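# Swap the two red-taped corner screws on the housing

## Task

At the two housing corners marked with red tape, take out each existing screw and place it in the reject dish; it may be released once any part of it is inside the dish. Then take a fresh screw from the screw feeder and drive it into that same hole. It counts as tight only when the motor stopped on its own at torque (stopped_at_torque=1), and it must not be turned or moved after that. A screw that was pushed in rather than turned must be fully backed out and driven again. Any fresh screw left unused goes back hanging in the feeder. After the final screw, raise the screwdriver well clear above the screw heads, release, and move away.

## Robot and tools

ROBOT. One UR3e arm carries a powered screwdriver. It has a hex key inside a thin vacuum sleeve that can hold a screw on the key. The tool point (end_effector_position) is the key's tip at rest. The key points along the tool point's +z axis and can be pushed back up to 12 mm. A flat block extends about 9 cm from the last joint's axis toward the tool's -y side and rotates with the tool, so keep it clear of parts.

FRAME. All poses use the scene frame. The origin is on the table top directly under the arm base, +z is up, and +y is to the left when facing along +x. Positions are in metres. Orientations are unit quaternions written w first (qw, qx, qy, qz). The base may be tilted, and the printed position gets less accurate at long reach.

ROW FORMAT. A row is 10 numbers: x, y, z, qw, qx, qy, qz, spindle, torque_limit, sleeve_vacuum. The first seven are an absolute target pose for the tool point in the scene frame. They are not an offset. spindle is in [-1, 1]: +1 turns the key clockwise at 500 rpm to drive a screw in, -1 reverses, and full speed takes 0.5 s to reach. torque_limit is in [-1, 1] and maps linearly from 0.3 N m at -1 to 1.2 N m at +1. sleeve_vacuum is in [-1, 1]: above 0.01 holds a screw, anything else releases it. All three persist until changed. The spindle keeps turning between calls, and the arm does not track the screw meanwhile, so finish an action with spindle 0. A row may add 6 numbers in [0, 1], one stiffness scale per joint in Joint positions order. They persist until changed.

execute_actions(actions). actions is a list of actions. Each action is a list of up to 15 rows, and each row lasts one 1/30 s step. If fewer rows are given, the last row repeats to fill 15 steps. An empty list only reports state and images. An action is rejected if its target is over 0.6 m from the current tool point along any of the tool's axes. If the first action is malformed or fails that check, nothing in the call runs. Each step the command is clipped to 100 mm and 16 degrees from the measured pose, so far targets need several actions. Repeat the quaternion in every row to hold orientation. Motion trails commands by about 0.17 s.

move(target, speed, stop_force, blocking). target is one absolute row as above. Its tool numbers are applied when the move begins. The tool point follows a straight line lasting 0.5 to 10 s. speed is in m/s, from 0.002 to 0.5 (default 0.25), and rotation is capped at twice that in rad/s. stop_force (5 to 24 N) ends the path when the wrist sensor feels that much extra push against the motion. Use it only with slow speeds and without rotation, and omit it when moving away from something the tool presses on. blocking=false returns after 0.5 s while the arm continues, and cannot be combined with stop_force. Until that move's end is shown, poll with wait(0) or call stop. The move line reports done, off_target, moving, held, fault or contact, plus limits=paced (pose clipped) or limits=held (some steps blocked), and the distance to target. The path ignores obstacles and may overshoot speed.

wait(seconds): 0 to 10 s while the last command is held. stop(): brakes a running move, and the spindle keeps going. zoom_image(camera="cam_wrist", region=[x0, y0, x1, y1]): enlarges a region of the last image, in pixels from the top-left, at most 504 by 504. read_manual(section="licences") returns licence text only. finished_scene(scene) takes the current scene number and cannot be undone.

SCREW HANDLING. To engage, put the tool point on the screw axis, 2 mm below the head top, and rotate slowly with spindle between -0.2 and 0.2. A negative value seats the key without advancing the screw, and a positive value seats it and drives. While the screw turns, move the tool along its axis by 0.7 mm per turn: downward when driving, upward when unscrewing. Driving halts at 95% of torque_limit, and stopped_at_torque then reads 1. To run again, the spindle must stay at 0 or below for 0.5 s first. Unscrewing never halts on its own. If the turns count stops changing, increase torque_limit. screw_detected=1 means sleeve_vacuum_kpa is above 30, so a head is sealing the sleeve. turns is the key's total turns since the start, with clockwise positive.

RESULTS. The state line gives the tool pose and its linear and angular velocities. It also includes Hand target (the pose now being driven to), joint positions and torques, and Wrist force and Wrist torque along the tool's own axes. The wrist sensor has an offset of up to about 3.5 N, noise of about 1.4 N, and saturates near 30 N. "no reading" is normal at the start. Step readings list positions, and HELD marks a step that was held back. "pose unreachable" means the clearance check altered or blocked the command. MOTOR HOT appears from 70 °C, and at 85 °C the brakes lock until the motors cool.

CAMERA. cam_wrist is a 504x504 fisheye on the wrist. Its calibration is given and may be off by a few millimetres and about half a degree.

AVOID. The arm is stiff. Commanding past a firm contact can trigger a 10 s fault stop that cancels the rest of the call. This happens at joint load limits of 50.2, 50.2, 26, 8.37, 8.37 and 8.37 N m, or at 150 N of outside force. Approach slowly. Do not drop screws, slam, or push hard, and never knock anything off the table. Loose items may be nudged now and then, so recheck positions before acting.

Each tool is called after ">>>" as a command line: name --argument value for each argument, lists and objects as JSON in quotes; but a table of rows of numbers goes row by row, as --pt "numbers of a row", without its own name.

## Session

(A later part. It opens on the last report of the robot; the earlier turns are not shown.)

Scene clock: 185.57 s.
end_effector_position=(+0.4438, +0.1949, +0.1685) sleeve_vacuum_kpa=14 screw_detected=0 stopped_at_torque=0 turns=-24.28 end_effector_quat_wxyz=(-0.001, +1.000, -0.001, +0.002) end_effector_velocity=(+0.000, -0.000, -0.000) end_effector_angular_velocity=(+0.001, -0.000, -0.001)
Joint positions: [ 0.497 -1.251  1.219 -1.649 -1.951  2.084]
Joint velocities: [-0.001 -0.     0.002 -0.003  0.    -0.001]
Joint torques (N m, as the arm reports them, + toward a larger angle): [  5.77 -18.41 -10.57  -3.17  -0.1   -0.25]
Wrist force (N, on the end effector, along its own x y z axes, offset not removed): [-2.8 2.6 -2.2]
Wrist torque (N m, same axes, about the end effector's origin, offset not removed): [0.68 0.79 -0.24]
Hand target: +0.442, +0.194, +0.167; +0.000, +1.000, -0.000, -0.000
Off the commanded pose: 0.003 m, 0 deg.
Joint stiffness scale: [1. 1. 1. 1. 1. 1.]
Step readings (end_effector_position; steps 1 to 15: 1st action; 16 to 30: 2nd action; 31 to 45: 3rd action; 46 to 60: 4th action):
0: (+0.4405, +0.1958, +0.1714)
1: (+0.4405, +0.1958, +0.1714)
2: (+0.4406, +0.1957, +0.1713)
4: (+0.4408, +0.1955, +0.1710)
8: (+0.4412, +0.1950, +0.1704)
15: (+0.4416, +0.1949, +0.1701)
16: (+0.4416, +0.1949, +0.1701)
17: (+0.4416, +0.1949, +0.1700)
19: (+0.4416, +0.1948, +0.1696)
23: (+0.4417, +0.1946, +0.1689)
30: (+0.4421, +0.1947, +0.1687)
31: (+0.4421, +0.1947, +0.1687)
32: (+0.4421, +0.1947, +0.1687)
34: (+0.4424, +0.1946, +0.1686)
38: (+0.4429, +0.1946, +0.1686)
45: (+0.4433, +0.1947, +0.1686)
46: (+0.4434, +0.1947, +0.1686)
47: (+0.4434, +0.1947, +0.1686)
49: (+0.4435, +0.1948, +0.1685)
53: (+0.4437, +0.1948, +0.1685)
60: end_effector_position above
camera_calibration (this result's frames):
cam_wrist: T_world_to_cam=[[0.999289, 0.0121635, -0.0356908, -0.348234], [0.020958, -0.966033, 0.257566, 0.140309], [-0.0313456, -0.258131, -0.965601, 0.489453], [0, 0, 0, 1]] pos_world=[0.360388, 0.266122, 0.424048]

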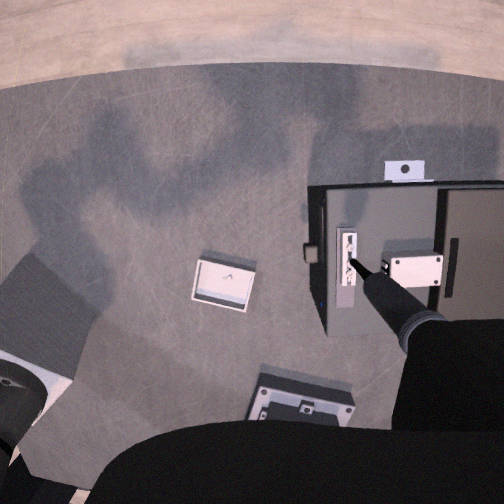

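Head top is at 0.1687; back off and re-look.

>>> execute_actions --actions '[[[0.4424,0.1944,0.172,0,1,0,0,0,0,0]],[[0.4418,0.1946,0.184,0,1,0,0,0,0,0]]]'

>>> wait --seconds 1

>>> zoom_image --camera "cam_wrist" --region '[325, 225, 385, 285]'

Scene clock: 192.47 s.
end_effector_position=(+0.4435, +0.1951, +0.1839) sleeve_vacuum_kpa=0 screw_detected=0 stopped_at_torque=0 turns=-24.28 end_effector_quat_wxyz=(-0.002, +1.000, -0.000, +0.003) end_effector_velocity=(-0.005, -0.002, +0.003) end_effector_angular_velocity=(-0.009, +0.017, +0.001)
Joint positions: [ 0.512 -1.248  1.146 -1.575 -1.951  2.098]
Joint velocities: [ 0.006  0.012 -0.046  0.057  0.001  0.013]
Joint torques (N m, as the arm reports them, + toward a larger angle): [  7.16 -17.87 -12.46  -3.    -0.38   0.08]
Wrist force (N, on the end effector, along its own x y z axes, offset not removed): [-0.1 2.2 1.2]
Wrist torque (N m, same axes, about the end effector's origin, offset not removed): [0.60 0.09 -0.21]
Hand target: +0.442, +0.195, +0.184; -0.000, +1.000, +0.000, +0.000
Off the commanded pose: 0.002 m, 0 deg.
Joint stiffness scale: [1. 1. 1. 1. 1. 1.]
Step readings (end_effector_position; steps 1 to 15: 1st action; 16 to 30: 2nd action):
0: (+0.4439, +0.1949, +0.1685)
1: (+0.4439, +0.1949, +0.1685)
2: (+0.4439, +0.1949, +0.1686)
4: (+0.4437, +0.1946, +0.1691)
8: (+0.4438, +0.1943, +0.1707)
15: (+0.4435, +0.1941, +0.1721)
16: (+0.4434, +0.1940, +0.1722)
17: (+0.4432, +0.1940, +0.1725)
19: (+0.4432, +0.1945, +0.1749)
23: (+0.4439, +0.1954, +0.1804)
30: end_effector_position above
camera_calibration (this result's frames):
cam_wrist: T_world_to_cam=[[0.999292, 0.0127768, -0.0353982, -0.347499], [0.0214126, -0.966543, 0.255609, 0.136835], [-0.030948, -0.256186, -0.966132, 0.503896], [0, 0, 0, 1]] pos_world=[0.359917, 0.265788, 0.439553]

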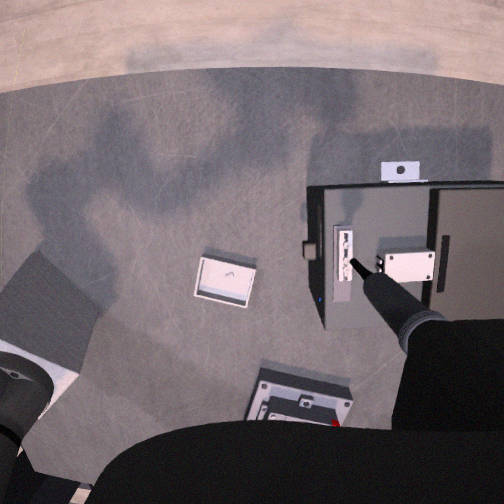

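Scene clock: 193.47 s.
end_effector_position=(+0.4421, +0.1944, +0.1841) sleeve_vacuum_kpa=0 screw_detected=0 stopped_at_torque=0 turns=-24.28 end_effector_quat_wxyz=(-0.001, +1.000, -0.000, +0.000) end_effector_velocity=(-0.000, +0.001, -0.000) end_effector_angular_velocity=(+0.001, +0.001, +0.001)
Joint positions: [ 0.513 -1.246  1.138 -1.563 -1.951  2.101]
Joint velocities: [0.001 0.    0.    0.    0.001 0.   ]
Joint torques (N m, as the arm reports them, + toward a larger angle): [  7.47 -18.21 -12.66  -2.96  -0.47   0.1 ]
Wrist force (N, on the end effector, along its own x y z axes, offset not removed): [0.7 -0.2 0.9]
Wrist torque (N m, same axes, about the end effector's origin, offset not removed): [-0.12 -0.14 -0.08]
Hand target: +0.442, +0.195, +0.184; -0.000, +1.000, +0.000, +0.000
Off the commanded pose: 0.000 m, 0 deg.
Joint stiffness scale: [1. 1. 1. 1. 1. 1.]
wait: 1.00 s; at rest by 0.17 s
camera_calibration (this result's frames):
cam_wrist: T_world_to_cam=[[0.999121, 0.0128809, -0.0398846, -0.345221], [0.0227497, -0.965891, 0.257949, 0.135001], [-0.0352016, -0.258629, -0.965335, 0.506058], [0, 0, 0, 1]] pos_world=[0.35966, 0.265725, 0.439923]

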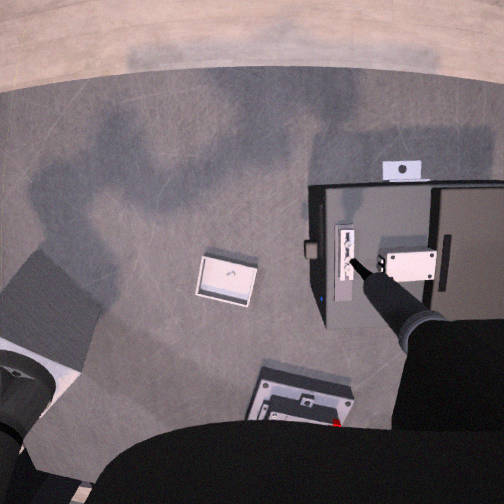

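Region (325, 225, 385, 285) of cam_wrist's 504x504 image, scaled by 8.400, with more detail than that image has.

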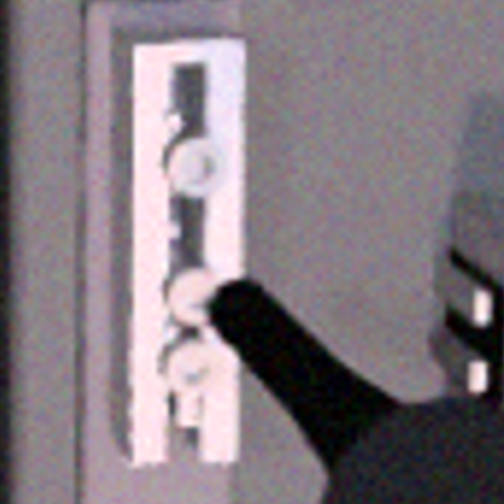

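>>> execute_actions --actions '[[[0.4412,0.2066,0.184,0,1,0,0,0,0,0]]]'

>>> wait --seconds 1

>>> zoom_image --camera "cam_wrist" --region '[325, 225, 385, 285]'

Scene clock: 202.50 s.
end_effector_position=(+0.4412, +0.2064, +0.1837) sleeve_vacuum_kpa=0 screw_detected=0 stopped_at_torque=0 turns=-24.28 end_effector_quat_wxyz=(-0.001, +1.000, +0.001, +0.000) end_effector_velocity=(+0.002, +0.004, +0.002) end_effector_angular_velocity=(-0.000, -0.002, -0.012)
Joint positions: [ 0.537 -1.208  1.099 -1.553 -1.952  2.124]
Joint velocities: [ 0.011  0.023 -0.038  0.018 -0.002  0.023]
Joint torques (N m, as the arm reports them, + toward a larger angle): [  7.5  -18.07 -12.75  -3.09  -0.55   0.1 ]
Wrist force (N, on the end effector, along its own x y z axes, offset not removed): [-0.4 1.4 2.3]
Wrist torque (N m, same axes, about the end effector's origin, offset not removed): [0.38 0.26 -0.16]
Hand target: +0.441, +0.207, +0.184; -0.000, +1.000, +0.000, +0.000
Off the commanded pose: 0.000 m, 0 deg.
Joint stiffness scale: [1. 1. 1. 1. 1. 1.]
Step readings (end_effector_position):
0: (+0.4421, +0.1944, +0.1841)
1: (+0.4421, +0.1944, +0.1841)
2: (+0.4422, +0.1950, +0.1842)
4: (+0.4420, +0.1978, +0.1842)
8: (+0.4409, +0.2035, +0.1834)
15: end_effector_position above
camera_calibration (this result's frames):
cam_wrist: T_world_to_cam=[[0.999078, 0.0157479, -0.0399311, -0.345115], [0.0255031, -0.966048, 0.257102, 0.145658], [-0.0345265, -0.257884, -0.965559, 0.508348], [0, 0, 0, 1]] pos_world=[0.358634, 0.277242, 0.43961]

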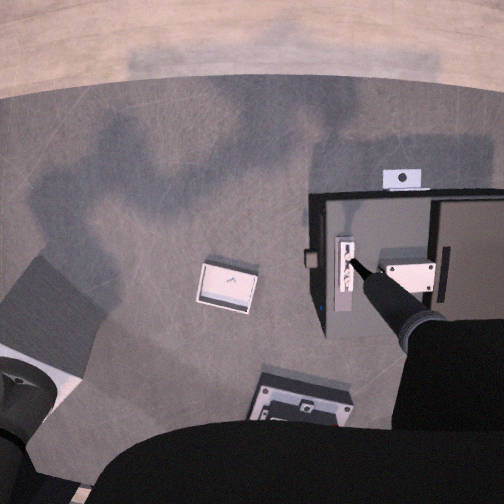

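Scene clock: 203.50 s.
end_effector_position=(+0.4414, +0.2065, +0.1841) sleeve_vacuum_kpa=0 screw_detected=0 stopped_at_torque=0 turns=-24.28 end_effector_quat_wxyz=(-0.001, +1.000, -0.000, +0.000) end_effector_velocity=(-0.000, +0.000, +0.000) end_effector_angular_velocity=(+0.000, -0.001, +0.001)
Joint positions: [ 0.539 -1.204  1.093 -1.549 -1.953  2.129]
Joint velocities: [ 0.001  0.    -0.    -0.    -0.     0.   ]
Joint torques (N m, as the arm reports them, + toward a larger angle): [  7.53 -18.14 -12.48  -2.98  -0.55   0.15]
Wrist force (N, on the end effector, along its own x y z axes, offset not removed): [0.3 1.1 2.8]
Wrist torque (N m, same axes, about the end effector's origin, offset not removed): [0.38 0.13 -0.05]
Hand target: +0.441, +0.207, +0.184; -0.000, +1.000, +0.000, +0.000
Off the commanded pose: 0.000 m, 0 deg.
Joint stiffness scale: [1. 1. 1. 1. 1. 1.]
wait: 1.00 s; at rest by 0.17 s
camera_calibration (this result's frames):
cam_wrist: T_world_to_cam=[[0.999111, 0.0129005, -0.0401436, -0.344684], [0.0228289, -0.965939, 0.257763, 0.146691], [-0.035451, -0.25845, -0.965374, 0.509221], [0, 0, 0, 1]] pos_world=[0.359081, 0.277749, 0.439941]

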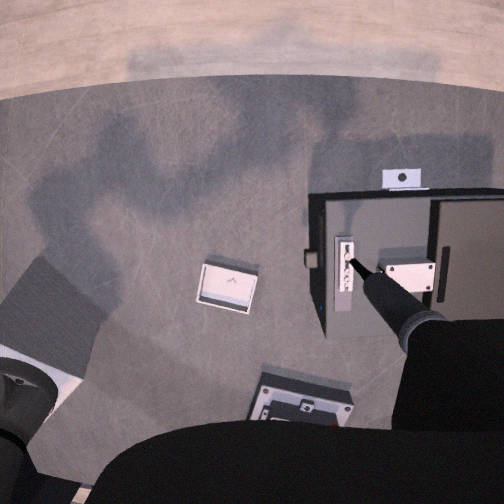

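Region (325, 225, 385, 285) of cam_wrist's 504x504 image, scaled by 8.400, with more detail than that image has.

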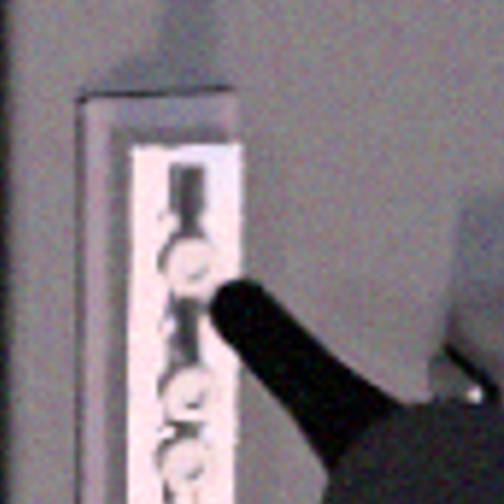

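>>> execute_actions --actions '[[[0.4418,0.2064,0.177,0,1,0,0,0,0,1]],[[0.4418,0.2064,0.172,0,1,0,0,0,0,1]],[[0.4418,0.2064,0.170,0,1,0,0,0,0,1]],[[0.4418,0.2064,0.169,0,1,0,0,-0.1,0,1]],[[0.4417,0.2064,0.1682,0,1,0,0,-0.1,0,1]],[[0.4416,0.2064,0.1682,0,1,0,0,0,0,1]]]'

Scene clock: 216.40 s.
end_effector_position=(+0.4413, +0.2066, +0.1681) sleeve_vacuum_kpa=40 screw_detected=1 stopped_at_torque=0 turns=-25.11 end_effector_quat_wxyz=(+0.000, +1.000, +0.000, -0.000) end_effector_velocity=(-0.000, +0.000, +0.000) end_effector_angular_velocity=(+0.000, -0.001, +0.001)
Joint positions: [ 0.524 -1.209  1.17  -1.625 -1.953  2.114]
Joint velocities: [ 0.001 -0.     0.    -0.001 -0.     0.   ]
Joint torques (N m, as the arm reports them, + toward a larger angle): [  6.78 -19.78 -12.    -3.46  -0.26  -0.18]
Wrist force (N, on the end effector, along its own x y z axes, offset not removed): [-0.6 1.3 1.4]
Wrist torque (N m, same axes, about the end effector's origin, offset not removed): [0.34 0.25 -0.17]
Hand target: +0.442, +0.206, +0.168; +0.000, +1.000, -0.000, -0.000
Off the commanded pose: 0.000 m, 0 deg.
Joint stiffness scale: [1. 1. 1. 1. 1. 1.]
Step readings (end_effector_position; steps 1 to 15: 1st action; 16 to 30: 2nd action; 31 to 45: 3rd action; 46 to 60: 4th action; 61 to 75: 5th action; 76 to 90: 6th action):
0: (+0.4414, +0.2065, +0.1841)
1: (+0.4414, +0.2065, +0.1841)
2: (+0.4415, +0.2066, +0.1839)
4: (+0.4412, +0.2066, +0.1827)
8: (+0.4406, +0.2062, +0.1795)
15: (+0.4408, +0.2064, +0.1773)
16: (+0.4408, +0.2065, +0.1772)
17: (+0.4409, +0.2065, +0.1769)
19: (+0.4408, +0.2064, +0.1757)
23: (+0.4405, +0.2061, +0.1732)
30: (+0.4408, +0.2064, +0.1719)
31: (+0.4409, +0.2064, +0.1719)
32: (+0.4410, +0.2065, +0.1718)
34: (+0.4410, +0.2064, +0.1714)
38: (+0.4410, +0.2064, +0.1704)
45: (+0.4412, +0.2065, +0.1699)
46: (+0.4412, +0.2065, +0.1699)
47: (+0.4413, +0.2065, +0.1698)
49: (+0.4413, +0.2065, +0.1696)
53: (+0.4412, +0.2065, +0.1691)
60: (+0.4414, +0.2066, +0.1689)
61: (+0.4414, +0.2066, +0.1689)
62: (+0.4414, +0.2066, +0.1688)
64: (+0.4414, +0.2066, +0.1687)
68: (+0.4413, +0.2065, +0.1683)
75: (+0.4413, +0.2066, +0.1681)
76: (+0.4413, +0.2066, +0.1681)
77: (+0.4413, +0.2066, +0.1681)
79: (+0.4413, +0.2066, +0.1681)
83: (+0.4413, +0.2066, +0.1681)
90: end_effector_position above
camera_calibration (this result's frames):
cam_wrist: T_world_to_cam=[[0.999062, 0.0135043, -0.0411355, -0.345141], [0.0237459, -0.96537, 0.259801, 0.150041], [-0.0362026, -0.260534, -0.964786, 0.494445], [0, 0, 0, 1]] pos_world=[0.359155, 0.278326, 0.423855]

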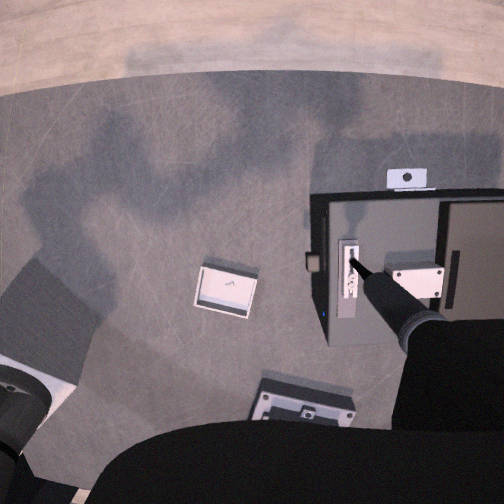

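>>> move --target '[0.441,0.2065,0.19,0,1,0,0,0,0,1]' --speed 0.04

>>> move --target '[0.445,0.09,0.185,0,1,0,0,0,0,1]' --speed 0.2

>>> move --target '[0.482,-0.1238,0.099,0,1,0,0,0,0,1]' --speed 0.2

>>> execute_actions --actions '[[[0.482,-0.1238,0.095,0,1,0,0,0,0,1]],[[0.482,-0.1238,0.0925,0,1,0,0,0,0,1]]]'

Scene clock: 225.30 s.
end_effector_position=(+0.4423, +0.2070, +0.1900) sleeve_vacuum_kpa=40 screw_detected=1 stopped_at_torque=0 turns=-25.11 end_effector_quat_wxyz=(-0.002, +1.000, -0.000, +0.002) end_effector_velocity=(-0.004, -0.002, +0.001) end_effector_angular_velocity=(-0.009, +0.016, +0.000)
Joint positions: [ 0.544 -1.203  1.066 -1.526 -1.953  2.133]
Joint velocities: [ 0.002  0.012 -0.037  0.046  0.001  0.01 ]
Joint torques (N m, as the arm reports them, + toward a larger angle): [  7.46 -18.3  -12.24  -2.97  -0.47   0.17]
Wrist force (N, on the end effector, along its own x y z axes, offset not removed): [-0.1 1.1 0.8]
Wrist torque (N m, same axes, about the end effector's origin, offset not removed): [0.27 0.10 -0.13]
Hand target: +0.441, +0.207, +0.190; -0.000, +1.000, +0.000, +0.000
Off the commanded pose: 0.001 m, 0 deg.
Joint stiffness scale: [1. 1. 1. 1. 1. 1.]
move: done
camera_calibration (this result's frames):
cam_wrist: T_world_to_cam=[[0.999251, 0.0127181, -0.0365482, -0.346054], [0.0216524, -0.966525, 0.255659, 0.146705], [-0.0320732, -0.256259, -0.966076, 0.513343], [0, 0, 0, 1]] pos_world=[0.359083, 0.277744, 0.445774]

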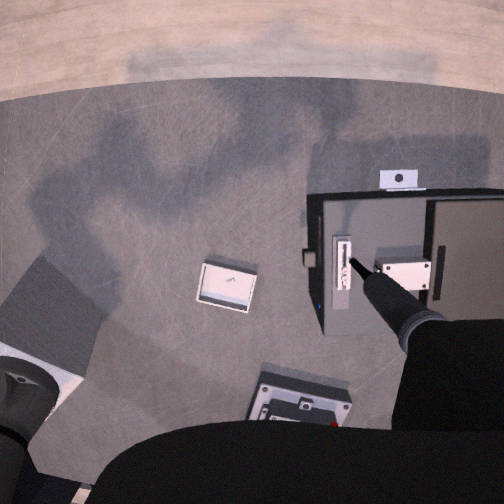

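Scene clock: 226.77 s.
end_effector_position=(+0.4442, +0.0890, +0.1850) sleeve_vacuum_kpa=40 screw_detected=1 stopped_at_torque=0 turns=-25.11 end_effector_quat_wxyz=(+0.002, +1.000, -0.002, -0.002) end_effector_velocity=(+0.001, +0.004, -0.001) end_effector_angular_velocity=(+0.015, -0.009, +0.019)
Joint positions: [ 0.244 -1.555  1.405 -1.615 -1.914  1.822]
Joint velocities: [-0.011 -0.018  0.031 -0.03   0.014 -0.035]
Joint torques (N m, as the arm reports them, + toward a larger angle): [  5.33 -17.17 -11.89  -3.58  -0.03  -0.28]
Wrist force (N, on the end effector, along its own x y z axes, offset not removed): [-1.0 1.6 -0.1]
Wrist torque (N m, same axes, about the end effector's origin, offset not removed): [0.50 0.32 -0.10]
Hand target: +0.445, +0.090, +0.185; +0.000, +1.000, -0.000, -0.000
Off the commanded pose: 0.001 m, 0 deg.
Joint stiffness scale: [1. 1. 1. 1. 1. 1.]
move: done
camera_calibration (this result's frames):
cam_wrist: T_world_to_cam=[[0.998992, 0.00950232, -0.0438636, -0.344884], [0.0207178, -0.964606, 0.262882, 0.0327961], [-0.0398131, -0.263526, -0.96383, 0.481987], [0, 0, 0, 1]] pos_world=[0.363046, 0.161928, 0.440804]

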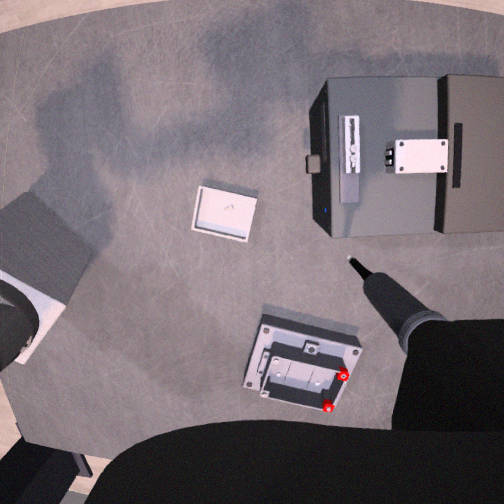

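Scene clock: 228.97 s.
end_effector_position=(+0.4809, -0.1245, +0.0987) sleeve_vacuum_kpa=40 screw_detected=1 stopped_at_torque=0 turns=-25.11 end_effector_quat_wxyz=(+0.001, +1.000, -0.001, -0.002) end_effector_velocity=(+0.003, +0.003, +0.000) end_effector_angular_velocity=(+0.009, -0.010, +0.013)
Joint positions: [-0.552 -1.656  1.629 -1.922 -1.674  1.039]
Joint velocities: [-0.005 -0.002  0.005 -0.007  0.015 -0.018]
Joint torques (N m, as the arm reports them, + toward a larger angle): [  3.74 -18.24 -12.39  -3.53   0.59  -0.25]
Wrist force (N, on the end effector, along its own x y z axes, offset not removed): [0.2 1.7 1.1]
Wrist torque (N m, same axes, about the end effector's origin, offset not removed): [0.46 -0.01 -0.14]
Hand target: +0.482, -0.124, +0.099; +0.000, +1.000, +0.000, -0.000
Off the commanded pose: 0.001 m, 0 deg.
Joint stiffness scale: [1. 1. 1. 1. 1. 1.]
move: done
camera_calibration (this result's frames):
cam_wrist: T_world_to_cam=[[0.998978, 0.0108201, -0.0438961, -0.38314], [0.0218988, -0.965241, 0.260444, -0.151646], [-0.0395523, -0.261139, -0.964491, 0.344234], [0, 0, 0, 1]] pos_world=[0.399684, -0.0523366, 0.354688]

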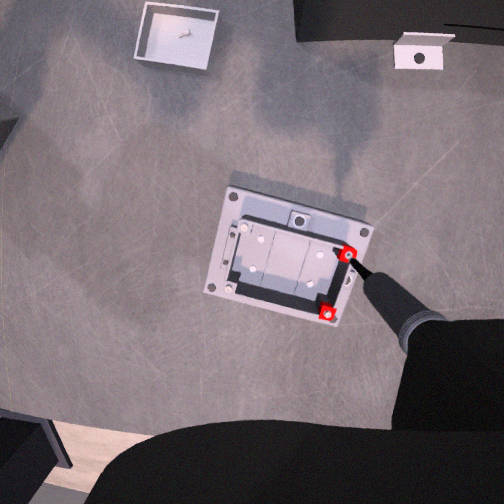

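Scene clock: 229.97 s.
end_effector_position=(+0.4819, -0.1237, +0.0933) sleeve_vacuum_kpa=40 screw_detected=1 stopped_at_torque=0 turns=-25.11 end_effector_quat_wxyz=(+0.000, +1.000, -0.000, -0.000) end_effector_velocity=(+0.001, -0.001, -0.000) end_effector_angular_velocity=(-0.002, -0.004, -0.001)
Joint positions: [-0.553 -1.65   1.649 -1.95  -1.671  1.035]
Joint velocities: [-0.001  0.001  0.005 -0.01   0.001 -0.001]
Joint torques (N m, as the arm reports them, + toward a larger angle): [  3.39 -16.83 -11.89  -3.62   0.62  -0.22]
Wrist force (N, on the end effector, along its own x y z axes, offset not removed): [-2.0 3.9 1.3]
Wrist torque (N m, same axes, about the end effector's origin, offset not removed): [1.16 0.71 -0.39]
Hand target: +0.482, -0.124, +0.093; -0.000, +1.000, -0.000, -0.000
Off the commanded pose: 0.001 m, 0 deg.
Joint stiffness scale: [1. 1. 1. 1. 1. 1.]
Step readings (end_effector_position; steps 1 to 15: 1st action; 16 to 30: 2nd action):
0: (+0.4809, -0.1245, +0.0987)
1: (+0.4810, -0.1244, +0.0987)
2: (+0.4812, -0.1243, +0.0986)
4: (+0.4813, -0.1241, +0.0982)
8: (+0.4813, -0.1237, +0.0967)
15: (+0.4817, -0.1237, +0.0958)
16: (+0.4818, -0.1237, +0.0958)
17: (+0.4819, -0.1237, +0.0957)
19: (+0.4819, -0.1237, +0.0951)
23: (+0.4817, -0.1236, +0.0939)
30: end_effector_position above
camera_calibration (this result's frames):
cam_wrist: T_world_to_cam=[[0.999087, 0.0129566, -0.0406997, -0.384448], [0.0230917, -0.965468, 0.259497, -0.150031], [-0.0359321, -0.2602, -0.964886, 0.337666], [0, 0, 0, 1]] pos_world=[0.399695, -0.0520082, 0.349094]

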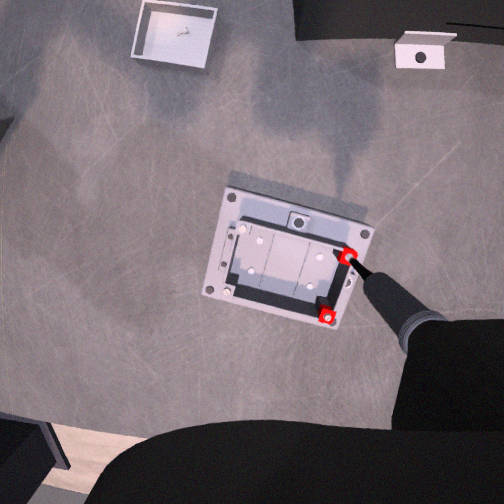

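>>> execute_actions --actions '[[[0.482,-0.1238,0.091,0,1,0,0,0,0,1]],[[0.482,-0.1238,0.0897,0,1,0,0,0,0,1]],[[0.481,-0.1235,0.0883,-0.0004,1,0,-0.0015,0,0,1]],[[0.4797,-0.1231,0.0868,-0.0009,1,0,-0.003,0.15,0,1]],[[0.4785,-0.1227,0.085,-0.0013,1,0,-0.0045,0.2,0,1]],[[0.4785,-0.1227,0.083,-0.0013,1,0,-0.0045,0.7,0,1]],[[0.4785,-0.1227,0.081,-0.0013,1,0,-0.0045,0.7,0,1]],[[0.4785,-0.1227,0.079,-0.0013,1,0,-0.0045,0.7,0,1]],[[0.4785,-0.1227,0.077,-0.0013,1,0,-0.0045,0.7,0,1]],[[0.4785,-0.1227,0.0755,-0.0013,1,0,-0.0045,0.6,0,1]],[[0.4785,-0.1227,0.0755,-0.0013,1,0,-0.0045,0,0,0]]]'

Scene clock: 246.33 s.
end_effector_position=(+0.4821, -0.1238, +0.0794) sleeve_vacuum_kpa=0 screw_detected=0 stopped_at_torque=1 turns=-11.94 end_effector_quat_wxyz=(+0.001, +1.000, +0.000, +0.001) end_effector_velocity=(-0.000, -0.000, -0.000) end_effector_angular_velocity=(-0.001, +0.000, +0.000)
Joint positions: [-0.558 -1.63   1.693 -2.016 -1.669  1.03 ]
Joint velocities: [ 0.    -0.     0.001 -0.001 -0.001  0.   ]
Joint torques (N m, as the arm reports them, + toward a larger angle): [  2.92 -15.03 -10.32  -3.03   0.33  -0.12]
Wrist force (N, on the end effector, along its own x y z axes, offset not removed): [-1.1 -0.8 -3.9]
Wrist torque (N m, same axes, about the end effector's origin, offset not removed): [-0.17 0.40 -0.02]
Hand target: +0.478, -0.123, +0.076; -0.001, +1.000, +0.000, -0.004
Off the commanded pose: 0.005 m, 1 deg.
Joint stiffness scale: [1. 1. 1. 1. 1. 1.]
Step readings (end_effector_position; steps 1 to 15: 1st action; 16 to 30: 2nd action; 31 to 45: 3rd action; 46 to 60: 4th action; 61 to 75: 5th action; 76 to 90: 6th action; 91 to 105: 7th action; 106 to 120: 8th action; 121 to 135: 9th action; 136 to 150: 10th action; 151 to 165: 11th action):
0: (+0.4823, -0.1239, +0.0933)
1: (+0.4823, -0.1239, +0.0933)
2: (+0.4823, -0.1239, +0.0933)
4: (+0.4822, -0.1239, +0.0929)
8: (+0.4820, -0.1238, +0.0922)
15: (+0.4821, -0.1238, +0.0918)
16: (+0.4821, -0.1238, +0.0918)
17: (+0.4821, -0.1238, +0.0918)
19: (+0.4821, -0.1238, +0.0915)
23: (+0.4820, -0.1238, +0.0908)
30: (+0.4821, -0.1238, +0.0905)
31: (+0.4821, -0.1238, +0.0905)
32: (+0.4821, -0.1238, +0.0905)
34: (+0.4821, -0.1238, +0.0903)
38: (+0.4822, -0.1239, +0.0902)
45: (+0.4823, -0.1239, +0.0902)
46: (+0.4823, -0.1239, +0.0902)
47: (+0.4823, -0.1239, +0.0901)
49: (+0.4823, -0.1239, +0.0901)
53: (+0.4822, -0.1238, +0.0898)
60: (+0.4822, -0.1238, +0.0897)
61: (+0.4822, -0.1238, +0.0897)
62: (+0.4822, -0.1238, +0.0896)
64: (+0.4821, -0.1238, +0.0894)
68: (+0.4821, -0.1238, +0.0891)
75: (+0.4821, -0.1238, +0.0888)
76: (+0.4821, -0.1238, +0.0888)
77: (+0.4820, -0.1238, +0.0887)
79: (+0.4820, -0.1237, +0.0883)
83: (+0.4820, -0.1237, +0.0875)
90: (+0.4821, -0.1238, +0.0869)
91: (+0.4821, -0.1238, +0.0869)
92: (+0.4821, -0.1238, +0.0868)
94: (+0.4820, -0.1237, +0.0863)
98: (+0.4820, -0.1237, +0.0855)
105: (+0.4821, -0.1238, +0.0849)
106: (+0.4821, -0.1238, +0.0849)
107: (+0.4820, -0.1238, +0.0847)
109: (+0.4820, -0.1237, +0.0843)
113: (+0.4820, -0.1237, +0.0835)
120: (+0.4820, -0.1238, +0.0829)
121: (+0.4821, -0.1238, +0.0829)
122: (+0.4820, -0.1238, +0.0827)
124: (+0.4820, -0.1237, +0.0823)
128: (+0.4820, -0.1237, +0.0815)
135: (+0.4820, -0.1238, +0.0809)
136: (+0.4821, -0.1238, +0.0808)
137: (+0.4820, -0.1238, +0.0807)
139: (+0.4820, -0.1237, +0.0804)
143: (+0.4820, -0.1237, +0.0798)
150: (+0.4821, -0.1238, +0.0795)
151: (+0.4821, -0.1238, +0.0794)
152: (+0.4821, -0.1238, +0.0794)
154: (+0.4821, -0.1238, +0.0794)
158: (+0.4821, -0.1238, +0.0794)
165: end_effector_position above
camera_calibration (this result's frames):
cam_wrist: T_world_to_cam=[[0.999128, 0.0136028, -0.0394712, -0.385227], [0.0234316, -0.965193, 0.260488, -0.14666], [-0.034554, -0.261186, -0.96467, 0.3234], [0, 0, 0, 1]] pos_world=[0.399503, -0.0518479, 0.334972]

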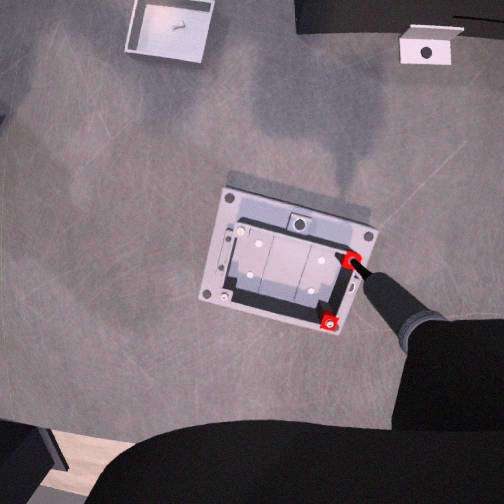

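>>> execute_actions --actions '[[[0.4821,-0.1238,0.082,0,1,0,0,0,0,0]],[[0.4821,-0.1238,0.088,0,1,0,0,0,0,0]],[[0.4821,-0.1238,0.099,0,1,0,0,0,0,0]]]'

>>> wait --seconds 1

>>> zoom_image --camera "cam_wrist" --region '[325, 225, 385, 285]'

>>> move --target '[0.4657,-0.1876,0.098,0,1,0,0,0,0,0]' --speed 0.1

>>> wait --seconds 1

>>> zoom_image --camera "cam_wrist" --region '[325, 225, 385, 285]'

Scene clock: 261.93 s.
end_effector_position=(+0.4832, -0.1244, +0.0981) sleeve_vacuum_kpa=0 screw_detected=0 stopped_at_torque=1 turns=-11.94 end_effector_quat_wxyz=(+0.001, +1.000, +0.000, +0.002) end_effector_velocity=(-0.005, +0.003, +0.002) end_effector_angular_velocity=(+0.010, +0.017, -0.000)
Joint positions: [-0.553 -1.655  1.635 -1.934 -1.669  1.034]
Joint velocities: [ 0.001 -0.001 -0.024  0.045 -0.001  0.003]
Joint torques (N m, as the arm reports them, + toward a larger angle): [  3.61 -18.11 -12.4   -3.21   0.29   0.17]
Wrist force (N, on the end effector, along its own x y z axes, offset not removed): [0.4 1.7 1.3]
Wrist torque (N m, same axes, about the end effector's origin, offset not removed): [0.46 -0.01 -0.20]
Hand target: +0.482, -0.124, +0.099; +0.000, +1.000, +0.000, +0.000
Off the commanded pose: 0.002 m, 0 deg.
Joint stiffness scale: [1. 1. 1. 1. 1. 1.]
Step readings (end_effector_position; steps 1 to 15: 1st action; 16 to 30: 2nd action; 31 to 45: 3rd action):
0: (+0.4821, -0.1238, +0.0794)
1: (+0.4821, -0.1238, +0.0794)
2: (+0.4821, -0.1238, +0.0794)
4: (+0.4823, -0.1238, +0.0799)
8: (+0.4824, -0.1239, +0.0810)
15: (+0.4822, -0.1238, +0.0815)
16: (+0.4822, -0.1238, +0.0816)
17: (+0.4822, -0.1238, +0.0818)
19: (+0.4823, -0.1239, +0.0830)
23: (+0.4829, -0.1245, +0.0858)
30: (+0.4825, -0.1242, +0.0872)
31: (+0.4824, -0.1241, +0.0872)
32: (+0.4822, -0.1240, +0.0876)
34: (+0.4825, -0.1241, +0.0900)
38: (+0.4839, -0.1248, +0.0955)
45: end_effector_position above
camera_calibration (this result's frames):
cam_wrist: T_world_to_cam=[[0.99922, 0.0133205, -0.0371767, -0.38589], [0.0225475, -0.965305, 0.260151, -0.151774], [-0.0324215, -0.260787, -0.964852, 0.340423], [0, 0, 0, 1]] pos_world=[0.400048, -0.0525899, 0.353596]

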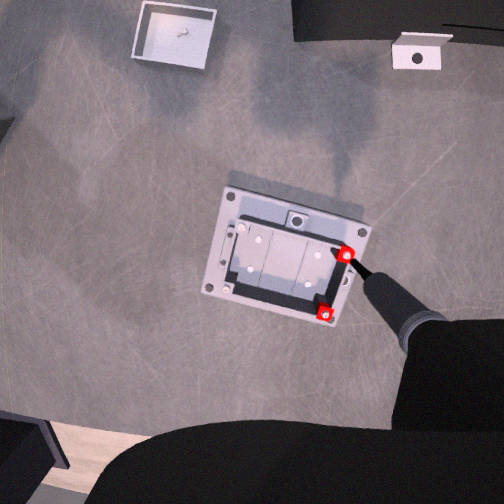

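Scene clock: 262.93 s.
end_effector_position=(+0.4819, -0.1237, +0.0982) sleeve_vacuum_kpa=0 screw_detected=0 stopped_at_torque=1 turns=-11.94 end_effector_quat_wxyz=(-0.001, +1.000, +0.000, -0.000) end_effector_velocity=(+0.000, -0.001, +0.000) end_effector_angular_velocity=(-0.001, -0.001, -0.000)
Joint positions: [-0.553 -1.655  1.631 -1.926 -1.67   1.035]
Joint velocities: [-0.     0.    -0.001 -0.    -0.001 -0.   ]
Joint torques (N m, as the arm reports them, + toward a larger angle): [  5.19 -17.64 -13.05  -3.15   0.32   0.09]
Wrist force (N, on the end effector, along its own x y z axes, offset not removed): [1.1 1.5 1.6]
Wrist torque (N m, same axes, about the end effector's origin, offset not removed): [0.38 -0.09 -0.13]
Hand target: +0.482, -0.124, +0.099; +0.000, +1.000, +0.000, +0.000
Off the commanded pose: 0.001 m, 0 deg.
Joint stiffness scale: [1. 1. 1. 1. 1. 1.]
wait: 1.00 s; at rest by 0.17 s
camera_calibration (this result's frames):
cam_wrist: T_world_to_cam=[[0.999057, 0.0134368, -0.0412965, -0.384071], [0.0236532, -0.965867, 0.257958, -0.151447], [-0.0364208, -0.258691, -0.965273, 0.342825], [0, 0, 0, 1]] pos_world=[0.399777, -0.0524308, 0.354126]

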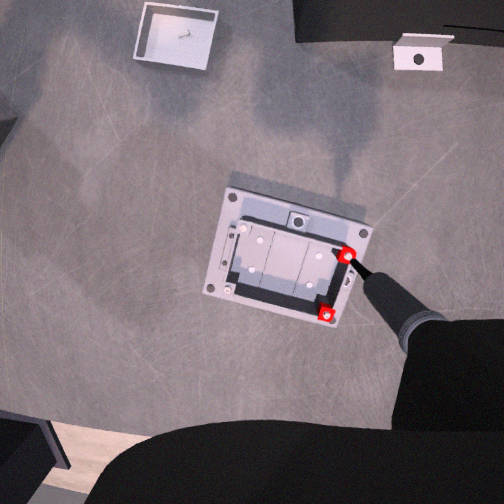

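Region (325, 225, 385, 285) of cam_wrist's 504x504 image, scaled by 8.400, with more detail than that image has.

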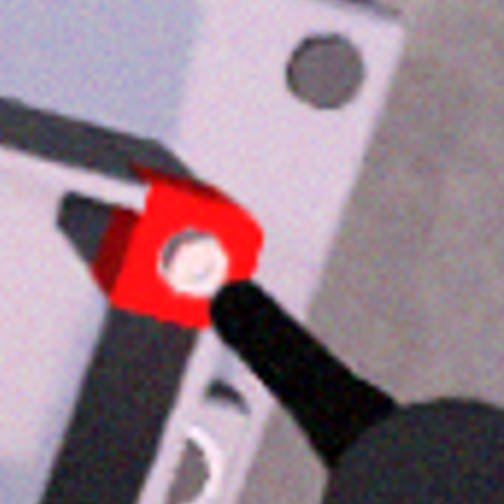

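Scene clock: 264.20 s.
end_effector_position=(+0.4651, -0.1883, +0.0975) sleeve_vacuum_kpa=0 screw_detected=0 stopped_at_torque=1 turns=-11.94 end_effector_quat_wxyz=(+0.001, +1.000, -0.002, -0.001) end_effector_velocity=(+0.001, +0.003, +0.000) end_effector_angular_velocity=(+0.014, -0.006, +0.021)
Joint positions: [-0.778 -1.683  1.605 -1.886 -1.589  0.832]
Joint velocities: [-0.014 -0.    -0.006  0.011  0.019 -0.034]
Joint torques (N m, as the arm reports them, + toward a larger angle): [  2.89 -17.43 -13.16  -3.15   0.69  -0.24]
Wrist force (N, on the end effector, along its own x y z axes, offset not removed): [-1.7 1.7 0.0]
Wrist torque (N m, same axes, about the end effector's origin, offset not removed): [0.47 0.48 -0.19]
Hand target: +0.466, -0.188, +0.098; +0.000, +1.000, -0.000, -0.000
Off the commanded pose: 0.001 m, 0 deg.
Joint stiffness scale: [1. 1. 1. 1. 1. 1.]
move: done
camera_calibration (this result's frames):
cam_wrist: T_world_to_cam=[[0.999059, 0.0083795, -0.0425491, -0.367347], [0.0192419, -0.964939, 0.26177, -0.21139], [-0.0388638, -0.262342, -0.964192, 0.325164], [0, 0, 0, 1]] pos_world=[0.383706, -0.115596, 0.353226]

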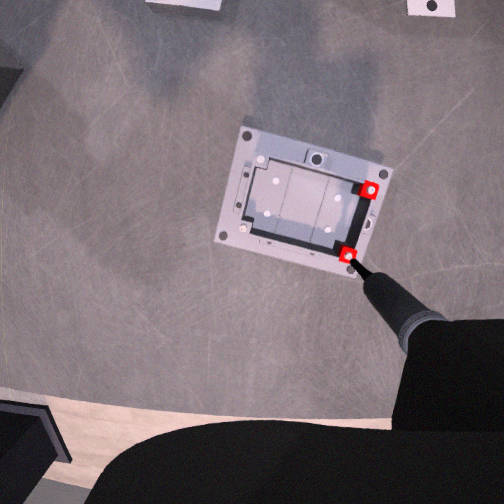

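Scene clock: 265.20 s.
end_effector_position=(+0.4654, -0.1873, +0.0975) sleeve_vacuum_kpa=0 screw_detected=0 stopped_at_torque=1 turns=-11.94 end_effector_quat_wxyz=(-0.000, +1.000, -0.000, -0.000) end_effector_velocity=(+0.000, +0.000, -0.000) end_effector_angular_velocity=(+0.001, -0.000, -0.000)
Joint positions: [-0.779 -1.683  1.605 -1.884 -1.585  0.826]
Joint velocities: [-0.001 -0.     0.    -0.     0.001 -0.   ]
Joint torques (N m, as the arm reports them, + toward a larger angle): [  3.24 -17.48 -13.07  -3.16   0.75  -0.29]
Wrist force (N, on the end effector, along its own x y z axes, offset not removed): [-0.3 3.0 1.1]
Wrist torque (N m, same axes, about the end effector's origin, offset not removed): [0.85 0.14 -0.33]
Hand target: +0.466, -0.188, +0.098; +0.000, +1.000, -0.000, -0.000
Off the commanded pose: 0.001 m, 0 deg.
Joint stiffness scale: [1. 1. 1. 1. 1. 1.]
wait: 1.00 s; at rest by 0.17 s
camera_calibration (this result's frames):
cam_wrist: T_world_to_cam=[[0.999054, 0.0130574, -0.0414864, -0.366859], [0.0233707, -0.965627, 0.258879, -0.212224], [-0.0366801, -0.259604, -0.965018, 0.325053], [0, 0, 0, 1]] pos_world=[0.383395, -0.115754, 0.353402]

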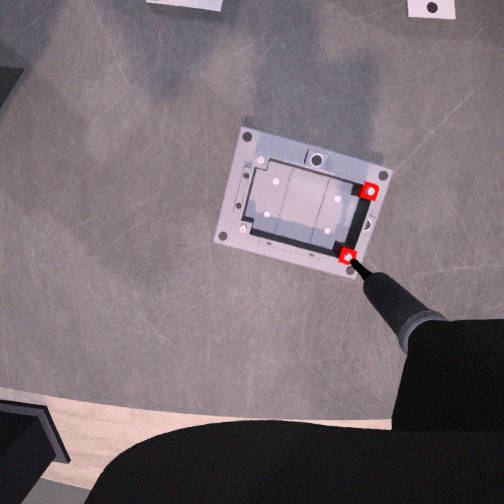

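Region (325, 225, 385, 285) of cam_wrist's 504x504 image, scaled by 8.400, with more detail than that image has.

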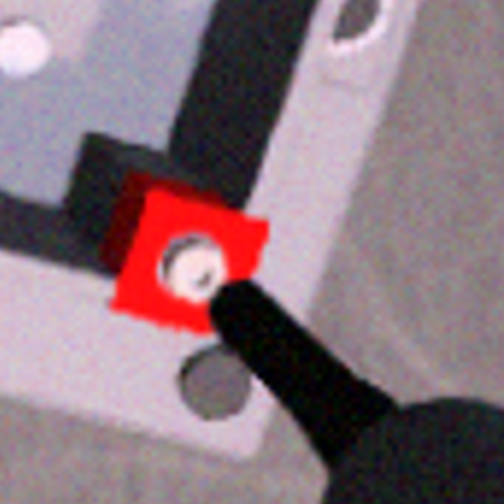

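>>> execute_actions --actions '[]'

>>> zoom_image --camera "cam_wrist" --region '[325,225,385,285]'

Scene clock: 292.20 s.
end_effector_position=(+0.4654, -0.1873, +0.0975) sleeve_vacuum_kpa=0 screw_detected=0 stopped_at_torque=1 turns=-11.94 end_effector_quat_wxyz=(-0.000, +1.000, -0.000, -0.000) end_effector_velocity=(-0.000, +0.000, -0.000) end_effector_angular_velocity=(+0.001, +0.000, +0.000)
Joint positions: [-0.779 -1.683  1.605 -1.884 -1.585  0.826]
Joint velocities: [ 0. -0.  0.  0.  0.  0.]
Joint torques (N m, as the arm reports them, + toward a larger angle): [  2.42 -17.64 -13.15  -3.07   0.72  -0.19]
Wrist force (N, on the end effector, along its own x y z axes, offset not removed): [-1.4 2.4 0.8]
Wrist torque (N m, same axes, about the end effector's origin, offset not removed): [0.76 0.45 -0.30]
Hand target: +0.466, -0.188, +0.098; +0.000, +1.000, -0.000, -0.000
Off the commanded pose: 0.001 m, 0 deg.
Joint stiffness scale: [1. 1. 1. 1. 1. 1.]
camera_calibration (this result's frames):
cam_wrist: T_world_to_cam=[[0.999054, 0.0130705, -0.0414837, -0.366858], [0.0233822, -0.965629, 0.258869, -0.212225], [-0.0366744, -0.259594, -0.965021, 0.325053], [0, 0, 0, 1]] pos_world=[0.383394, -0.115754, 0.353403]

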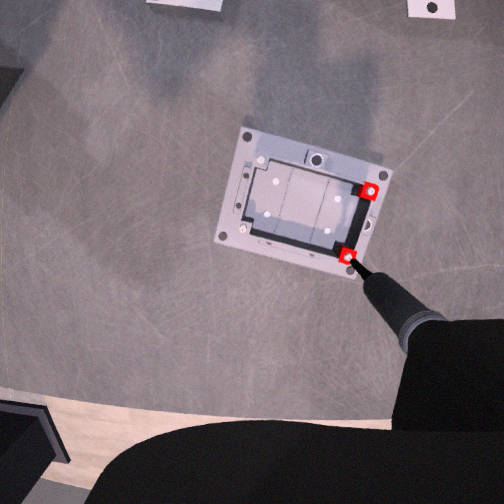

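Region (325, 225, 385, 285) of cam_wrist's 504x504 image, scaled by 8.400, with more detail than that image has.

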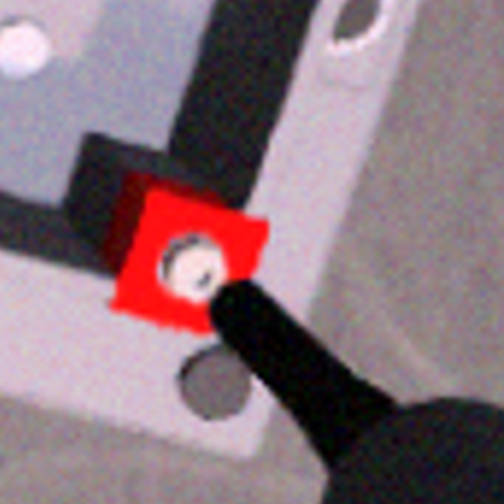

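>>> execute_actions --actions '[[[0.4654,-0.1880,0.091,0,1,0,0,0,0,1]],[[0.4654,-0.1880,0.086,0,1,0,0,0,0,1]],[[0.4653,-0.1880,0.0835,0,1,0,0,0,0,1]],[[0.4652,-0.1880,0.0822,0,1,0,0,-0.05,0,1]],[[0.4652,-0.1880,0.081,0,1,0,0,-0.05,0,1]],[[0.4652,-0.1880,0.080,0,1,0,0,0,0,1]]]'

>>> zoom_image --camera "cam_wrist" --region '[325,225,385,285]'

Scene clock: 305.03 s.
end_effector_position=(+0.4658, -0.1881, +0.0813) sleeve_vacuum_kpa=39 screw_detected=1 stopped_at_torque=1 turns=-12.36 end_effector_quat_wxyz=(+0.001, +1.000, +0.000, +0.001) end_effector_velocity=(+0.000, +0.000, -0.000) end_effector_angular_velocity=(+0.001, -0.001, +0.001)
Joint positions: [-0.782 -1.662  1.658 -1.961 -1.584  0.822]
Joint velocities: [ 0.     0.     0.001 -0.001  0.001 -0.001]
Joint torques (N m, as the arm reports them, + toward a larger angle): [  2.79 -15.85 -11.33  -3.61   0.72  -0.17]
Wrist force (N, on the end effector, along its own x y z axes, offset not removed): [-0.1 1.0 -2.5]
Wrist torque (N m, same axes, about the end effector's origin, offset not removed): [0.43 -0.22 -0.19]
Hand target: +0.465, -0.188, +0.080; -0.000, +1.000, -0.000, -0.000
Off the commanded pose: 0.001 m, 0 deg.
Joint stiffness scale: [1. 1. 1. 1. 1. 1.]
Step readings (end_effector_position; steps 1 to 15: 1st action; 16 to 30: 2nd action; 31 to 45: 3rd action; 46 to 60: 4th action; 61 to 75: 5th action; 76 to 90: 6th action):
0: (+0.4654, -0.1873, +0.0975)
1: (+0.4654, -0.1873, +0.0975)
2: (+0.4655, -0.1874, +0.0974)
4: (+0.4655, -0.1875, +0.0966)
8: (+0.4647, -0.1872, +0.0936)
15: (+0.4649, -0.1875, +0.0919)
16: (+0.4650, -0.1876, +0.0918)
17: (+0.4652, -0.1877, +0.0916)
19: (+0.4651, -0.1876, +0.0904)
23: (+0.4647, -0.1872, +0.0880)
30: (+0.4651, -0.1876, +0.0868)
31: (+0.4652, -0.1876, +0.0868)
32: (+0.4652, -0.1877, +0.0866)
34: (+0.4652, -0.1877, +0.0861)
38: (+0.4650, -0.1876, +0.0849)
45: (+0.4653, -0.1878, +0.0843)
46: (+0.4653, -0.1879, +0.0843)
47: (+0.4653, -0.1879, +0.0842)
49: (+0.4653, -0.1879, +0.0839)
53: (+0.4652, -0.1878, +0.0833)
60: (+0.4653, -0.1880, +0.0830)
61: (+0.4654, -0.1880, +0.0830)
62: (+0.4654, -0.1880, +0.0829)
64: (+0.4654, -0.1880, +0.0827)
68: (+0.4655, -0.1879, +0.0823)
75: (+0.4655, -0.1879, +0.0819)
76: (+0.4656, -0.1879, +0.0819)
77: (+0.4656, -0.1879, +0.0818)
79: (+0.4655, -0.1879, +0.0815)
83: (+0.4656, -0.1880, +0.0813)
90: end_effector_position above
camera_calibration (this result's frames):
cam_wrist: T_world_to_cam=[[0.999143, 0.0132982, -0.0391985, -0.368038], [0.0230543, -0.965289, 0.260163, -0.208648], [-0.0343782, -0.260844, -0.964769, 0.307863], [0, 0, 0, 1]] pos_world=[0.383117, -0.116207, 0.336872]

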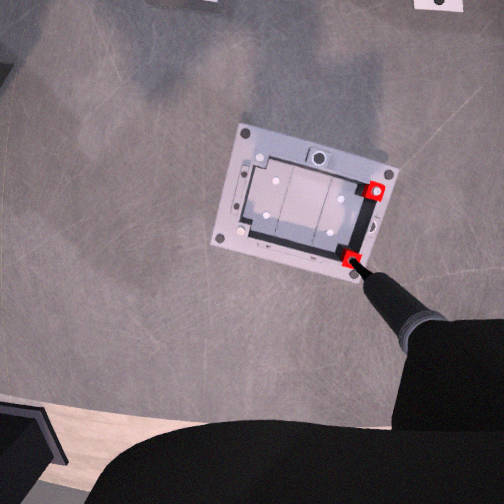

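Region (325, 225, 385, 285) of cam_wrist's 504x504 image, scaled by 8.400, with more detail than that image has.

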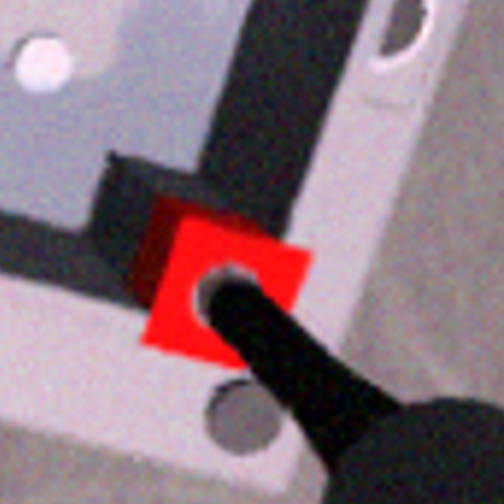

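>>> execute_actions --actions '[[[0.462,-0.1865,0.077,-0.0013,1,0,-0.0045,-0.1,0,1]],[[0.462,-0.1865,0.0775,-0.0013,1,0,-0.0045,-1,0,1]],[[0.462,-0.1865,0.080,-0.0013,1,0,-0.0045,-1,0,1]],[[0.462,-0.1865,0.083,-0.0013,1,0,-0.0045,-1,0,1]],[[0.462,-0.1865,0.086,-0.0013,1,0,-0.0045,-1,0,1]],[[0.4638,-0.1872,0.089,-0.0006,1,0,-0.002,-0.5,0,1]],[[0.4656,-0.1879,0.093,0,1,0,0,0,0,1]],[[0.4656,-0.1879,0.098,0,1,0,0,0,0,1]],[[0.4656,-0.1879,0.106,0,1,0,0,0,0,1]]]'

Scene clock: 320.33 s.
end_effector_position=(+0.4660, -0.1886, +0.1051) sleeve_vacuum_kpa=40 screw_detected=1 stopped_at_torque=1 turns=-29.95 end_effector_quat_wxyz=(+0.001, +1.000, +0.000, +0.001) end_effector_velocity=(-0.003, +0.003, +0.002) end_effector_angular_velocity=(+0.009, +0.009, +0.000)
Joint positions: [-0.781 -1.692  1.58  -1.853 -1.585  0.823]
Joint velocities: [ 0.    -0.001 -0.018  0.032  0.001  0.   ]
Joint torques (N m, as the arm reports them, + toward a larger angle): [  3.07 -18.35 -13.    -3.16   0.75   0.09]
Wrist force (N, on the end effector, along its own x y z axes, offset not removed): [-1.6 0.9 1.8]
Wrist torque (N m, same axes, about the end effector's origin, offset not removed): [0.28 0.62 -0.18]
Hand target: +0.466, -0.188, +0.106; +0.000, +1.000, -0.000, +0.000
Off the commanded pose: 0.001 m, 0 deg.
Joint stiffness scale: [1. 1. 1. 1. 1. 1.]
Step readings (end_effector_position; steps 1 to 15: 1st action; 16 to 30: 2nd action; 31 to 45: 3rd action; 46 to 60: 4th action; 61 to 75: 5th action; 76 to 90: 6th action; 91 to 105: 7th action; 106 to 120: 8th action; 121 to 135: 9th action):
0: (+0.4658, -0.1881, +0.0813)
1: (+0.4658, -0.1881, +0.0813)
2: (+0.4657, -0.1880, +0.0812)
4: (+0.4656, -0.1879, +0.0810)
8: (+0.4655, -0.1879, +0.0807)
15: (+0.4654, -0.1879, +0.0806)
16: (+0.4654, -0.1879, +0.0806)
17: (+0.4654, -0.1879, +0.0806)
19: (+0.4654, -0.1879, +0.0806)
23: (+0.4654, -0.1879, +0.0806)
30: (+0.4654, -0.1879, +0.0806)
31: (+0.4654, -0.1879, +0.0806)
32: (+0.4654, -0.1879, +0.0806)
34: (+0.4655, -0.1879, +0.0810)
38: (+0.4655, -0.1880, +0.0818)
45: (+0.4655, -0.1879, +0.0825)
46: (+0.4655, -0.1879, +0.0826)
47: (+0.4655, -0.1879, +0.0828)
49: (+0.4655, -0.1880, +0.0835)
53: (+0.4655, -0.1880, +0.0846)
60: (+0.4655, -0.1879, +0.0855)
61: (+0.4655, -0.1879, +0.0856)
62: (+0.4655, -0.1880, +0.0858)
64: (+0.4655, -0.1880, +0.0865)
68: (+0.4655, -0.1880, +0.0876)
75: (+0.4654, -0.1880, +0.0884)
76: (+0.4654, -0.1879, +0.0884)
77: (+0.4654, -0.1880, +0.0885)
79: (+0.4655, -0.1881, +0.0890)
83: (+0.4656, -0.1880, +0.0897)
90: (+0.4656, -0.1879, +0.0902)
91: (+0.4655, -0.1879, +0.0902)
92: (+0.4655, -0.1879, +0.0903)
94: (+0.4653, -0.1877, +0.0905)
98: (+0.4654, -0.1878, +0.0914)
105: (+0.4654, -0.1878, +0.0921)
106: (+0.4654, -0.1878, +0.0922)
107: (+0.4653, -0.1877, +0.0924)
109: (+0.4655, -0.1879, +0.0935)
113: (+0.4660, -0.1884, +0.0960)
120: (+0.4657, -0.1881, +0.0972)
121: (+0.4656, -0.1881, +0.0972)
122: (+0.4655, -0.1880, +0.0975)
124: (+0.4657, -0.1882, +0.0993)
128: (+0.4664, -0.1889, +0.1032)
135: end_effector_position above
camera_calibration (this result's frames):
cam_wrist: T_world_to_cam=[[0.99912, 0.0141008, -0.0395099, -0.367122], [0.0239372, -0.965071, 0.260893, -0.215797], [-0.0344511, -0.261609, -0.964559, 0.330625], [0, 0, 0, 1]] pos_world=[0.383354, -0.116588, 0.360702]

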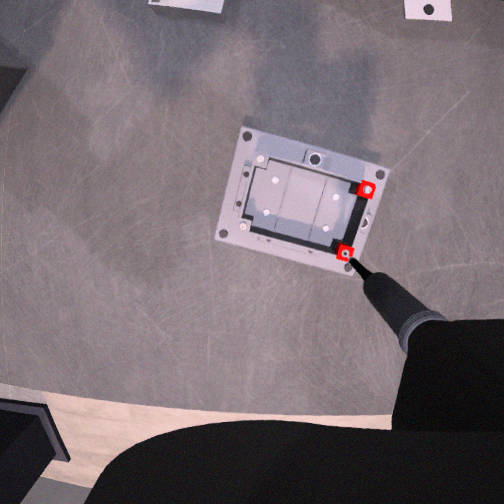

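>>> move --target '[0.41,-0.03,0.108,0,1,0,0,0,0,1]' --speed 0.2

>>> move --target '[0.308,0.110,0.06,0,1,0,0,0,0,1]' --speed 0.2

Scene clock: 336.10 s.
end_effector_position=(+0.4105, -0.0288, +0.1085) sleeve_vacuum_kpa=40 screw_detected=1 stopped_at_torque=1 turns=-29.95 end_effector_quat_wxyz=(-0.002, +1.000, +0.002, +0.001) end_effector_velocity=(-0.000, -0.005, -0.000) end_effector_angular_velocity=(-0.016, +0.001, -0.021)
Joint positions: [-0.316 -1.944  1.999 -1.975 -1.751  1.255]
Joint velocities: [ 0.012  0.007 -0.    -0.008 -0.02   0.032]
Joint torques (N m, as the arm reports them, + toward a larger angle): [  4.81 -11.52 -11.71  -3.66   0.27   0.09]
Wrist force (N, on the end effector, along its own x y z axes, offset not removed): [-1.6 1.2 0.1]
Wrist torque (N m, same axes, about the end effector's origin, offset not removed): [0.37 0.48 -0.21]
Hand target: +0.410, -0.030, +0.108; -0.000, +1.000, +0.000, +0.000
Off the commanded pose: 0.001 m, 0 deg.
Joint stiffness scale: [1. 1. 1. 1. 1. 1.]
move: done
camera_calibration (this result's frames):
cam_wrist: T_world_to_cam=[[0.999071, 0.0175454, -0.0393678, -0.313665], [0.0270374, -0.966451, 0.255426, -0.0619299], [-0.0335655, -0.256253, -0.966027, 0.37372], [0, 0, 0, 1]] pos_world=[0.327592, 0.0414178, 0.364493]

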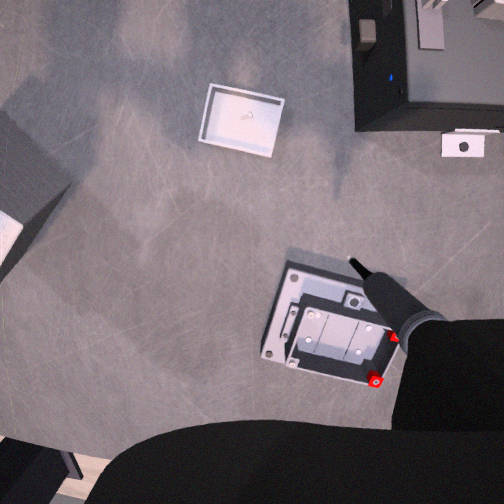

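Scene clock: 338.17 s.
end_effector_position=(+0.3069, +0.1109, +0.0596) sleeve_vacuum_kpa=40 screw_detected=1 stopped_at_torque=1 turns=-29.95 end_effector_quat_wxyz=(-0.001, +1.000, +0.002, -0.001) end_effector_velocity=(+0.003, -0.004, +0.001) end_effector_angular_velocity=(-0.011, -0.006, -0.017)
Joint positions: [ 0.279 -1.808  2.399 -2.348 -1.915  1.85 ]
Joint velocities: [ 0.006  0.009 -0.005 -0.004 -0.013  0.023]
Joint torques (N m, as the arm reports them, + toward a larger angle): [  4.53  -8.42 -10.25  -3.5   -0.29   0.17]
Wrist force (N, on the end effector, along its own x y z axes, offset not removed): [0.9 2.1 0.5]
Wrist torque (N m, same axes, about the end effector's origin, offset not removed): [0.50 -0.21 -0.19]
Hand target: +0.308, +0.110, +0.060; -0.000, +1.000, +0.000, +0.000
Off the commanded pose: 0.001 m, 0 deg.
Joint stiffness scale: [1. 1. 1. 1. 1. 1.]
move: done
camera_calibration (this result's frames):
cam_wrist: T_world_to_cam=[[0.99892, 0.0170287, -0.0432389, -0.214252], [0.0275768, -0.966123, 0.256603, 0.0881635], [-0.0374045, -0.257518, -0.965549, 0.360049], [0, 0, 0, 1]] pos_world=[0.225057, 0.181544, 0.315758]

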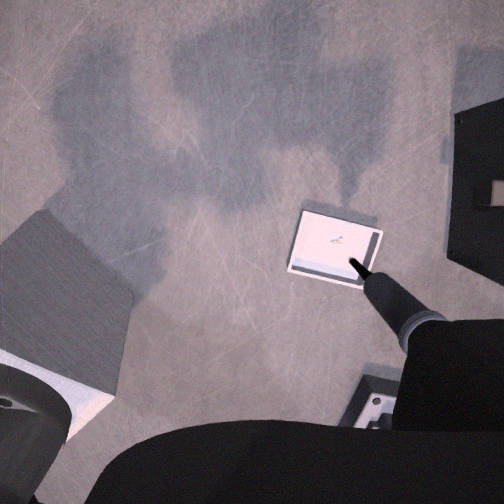

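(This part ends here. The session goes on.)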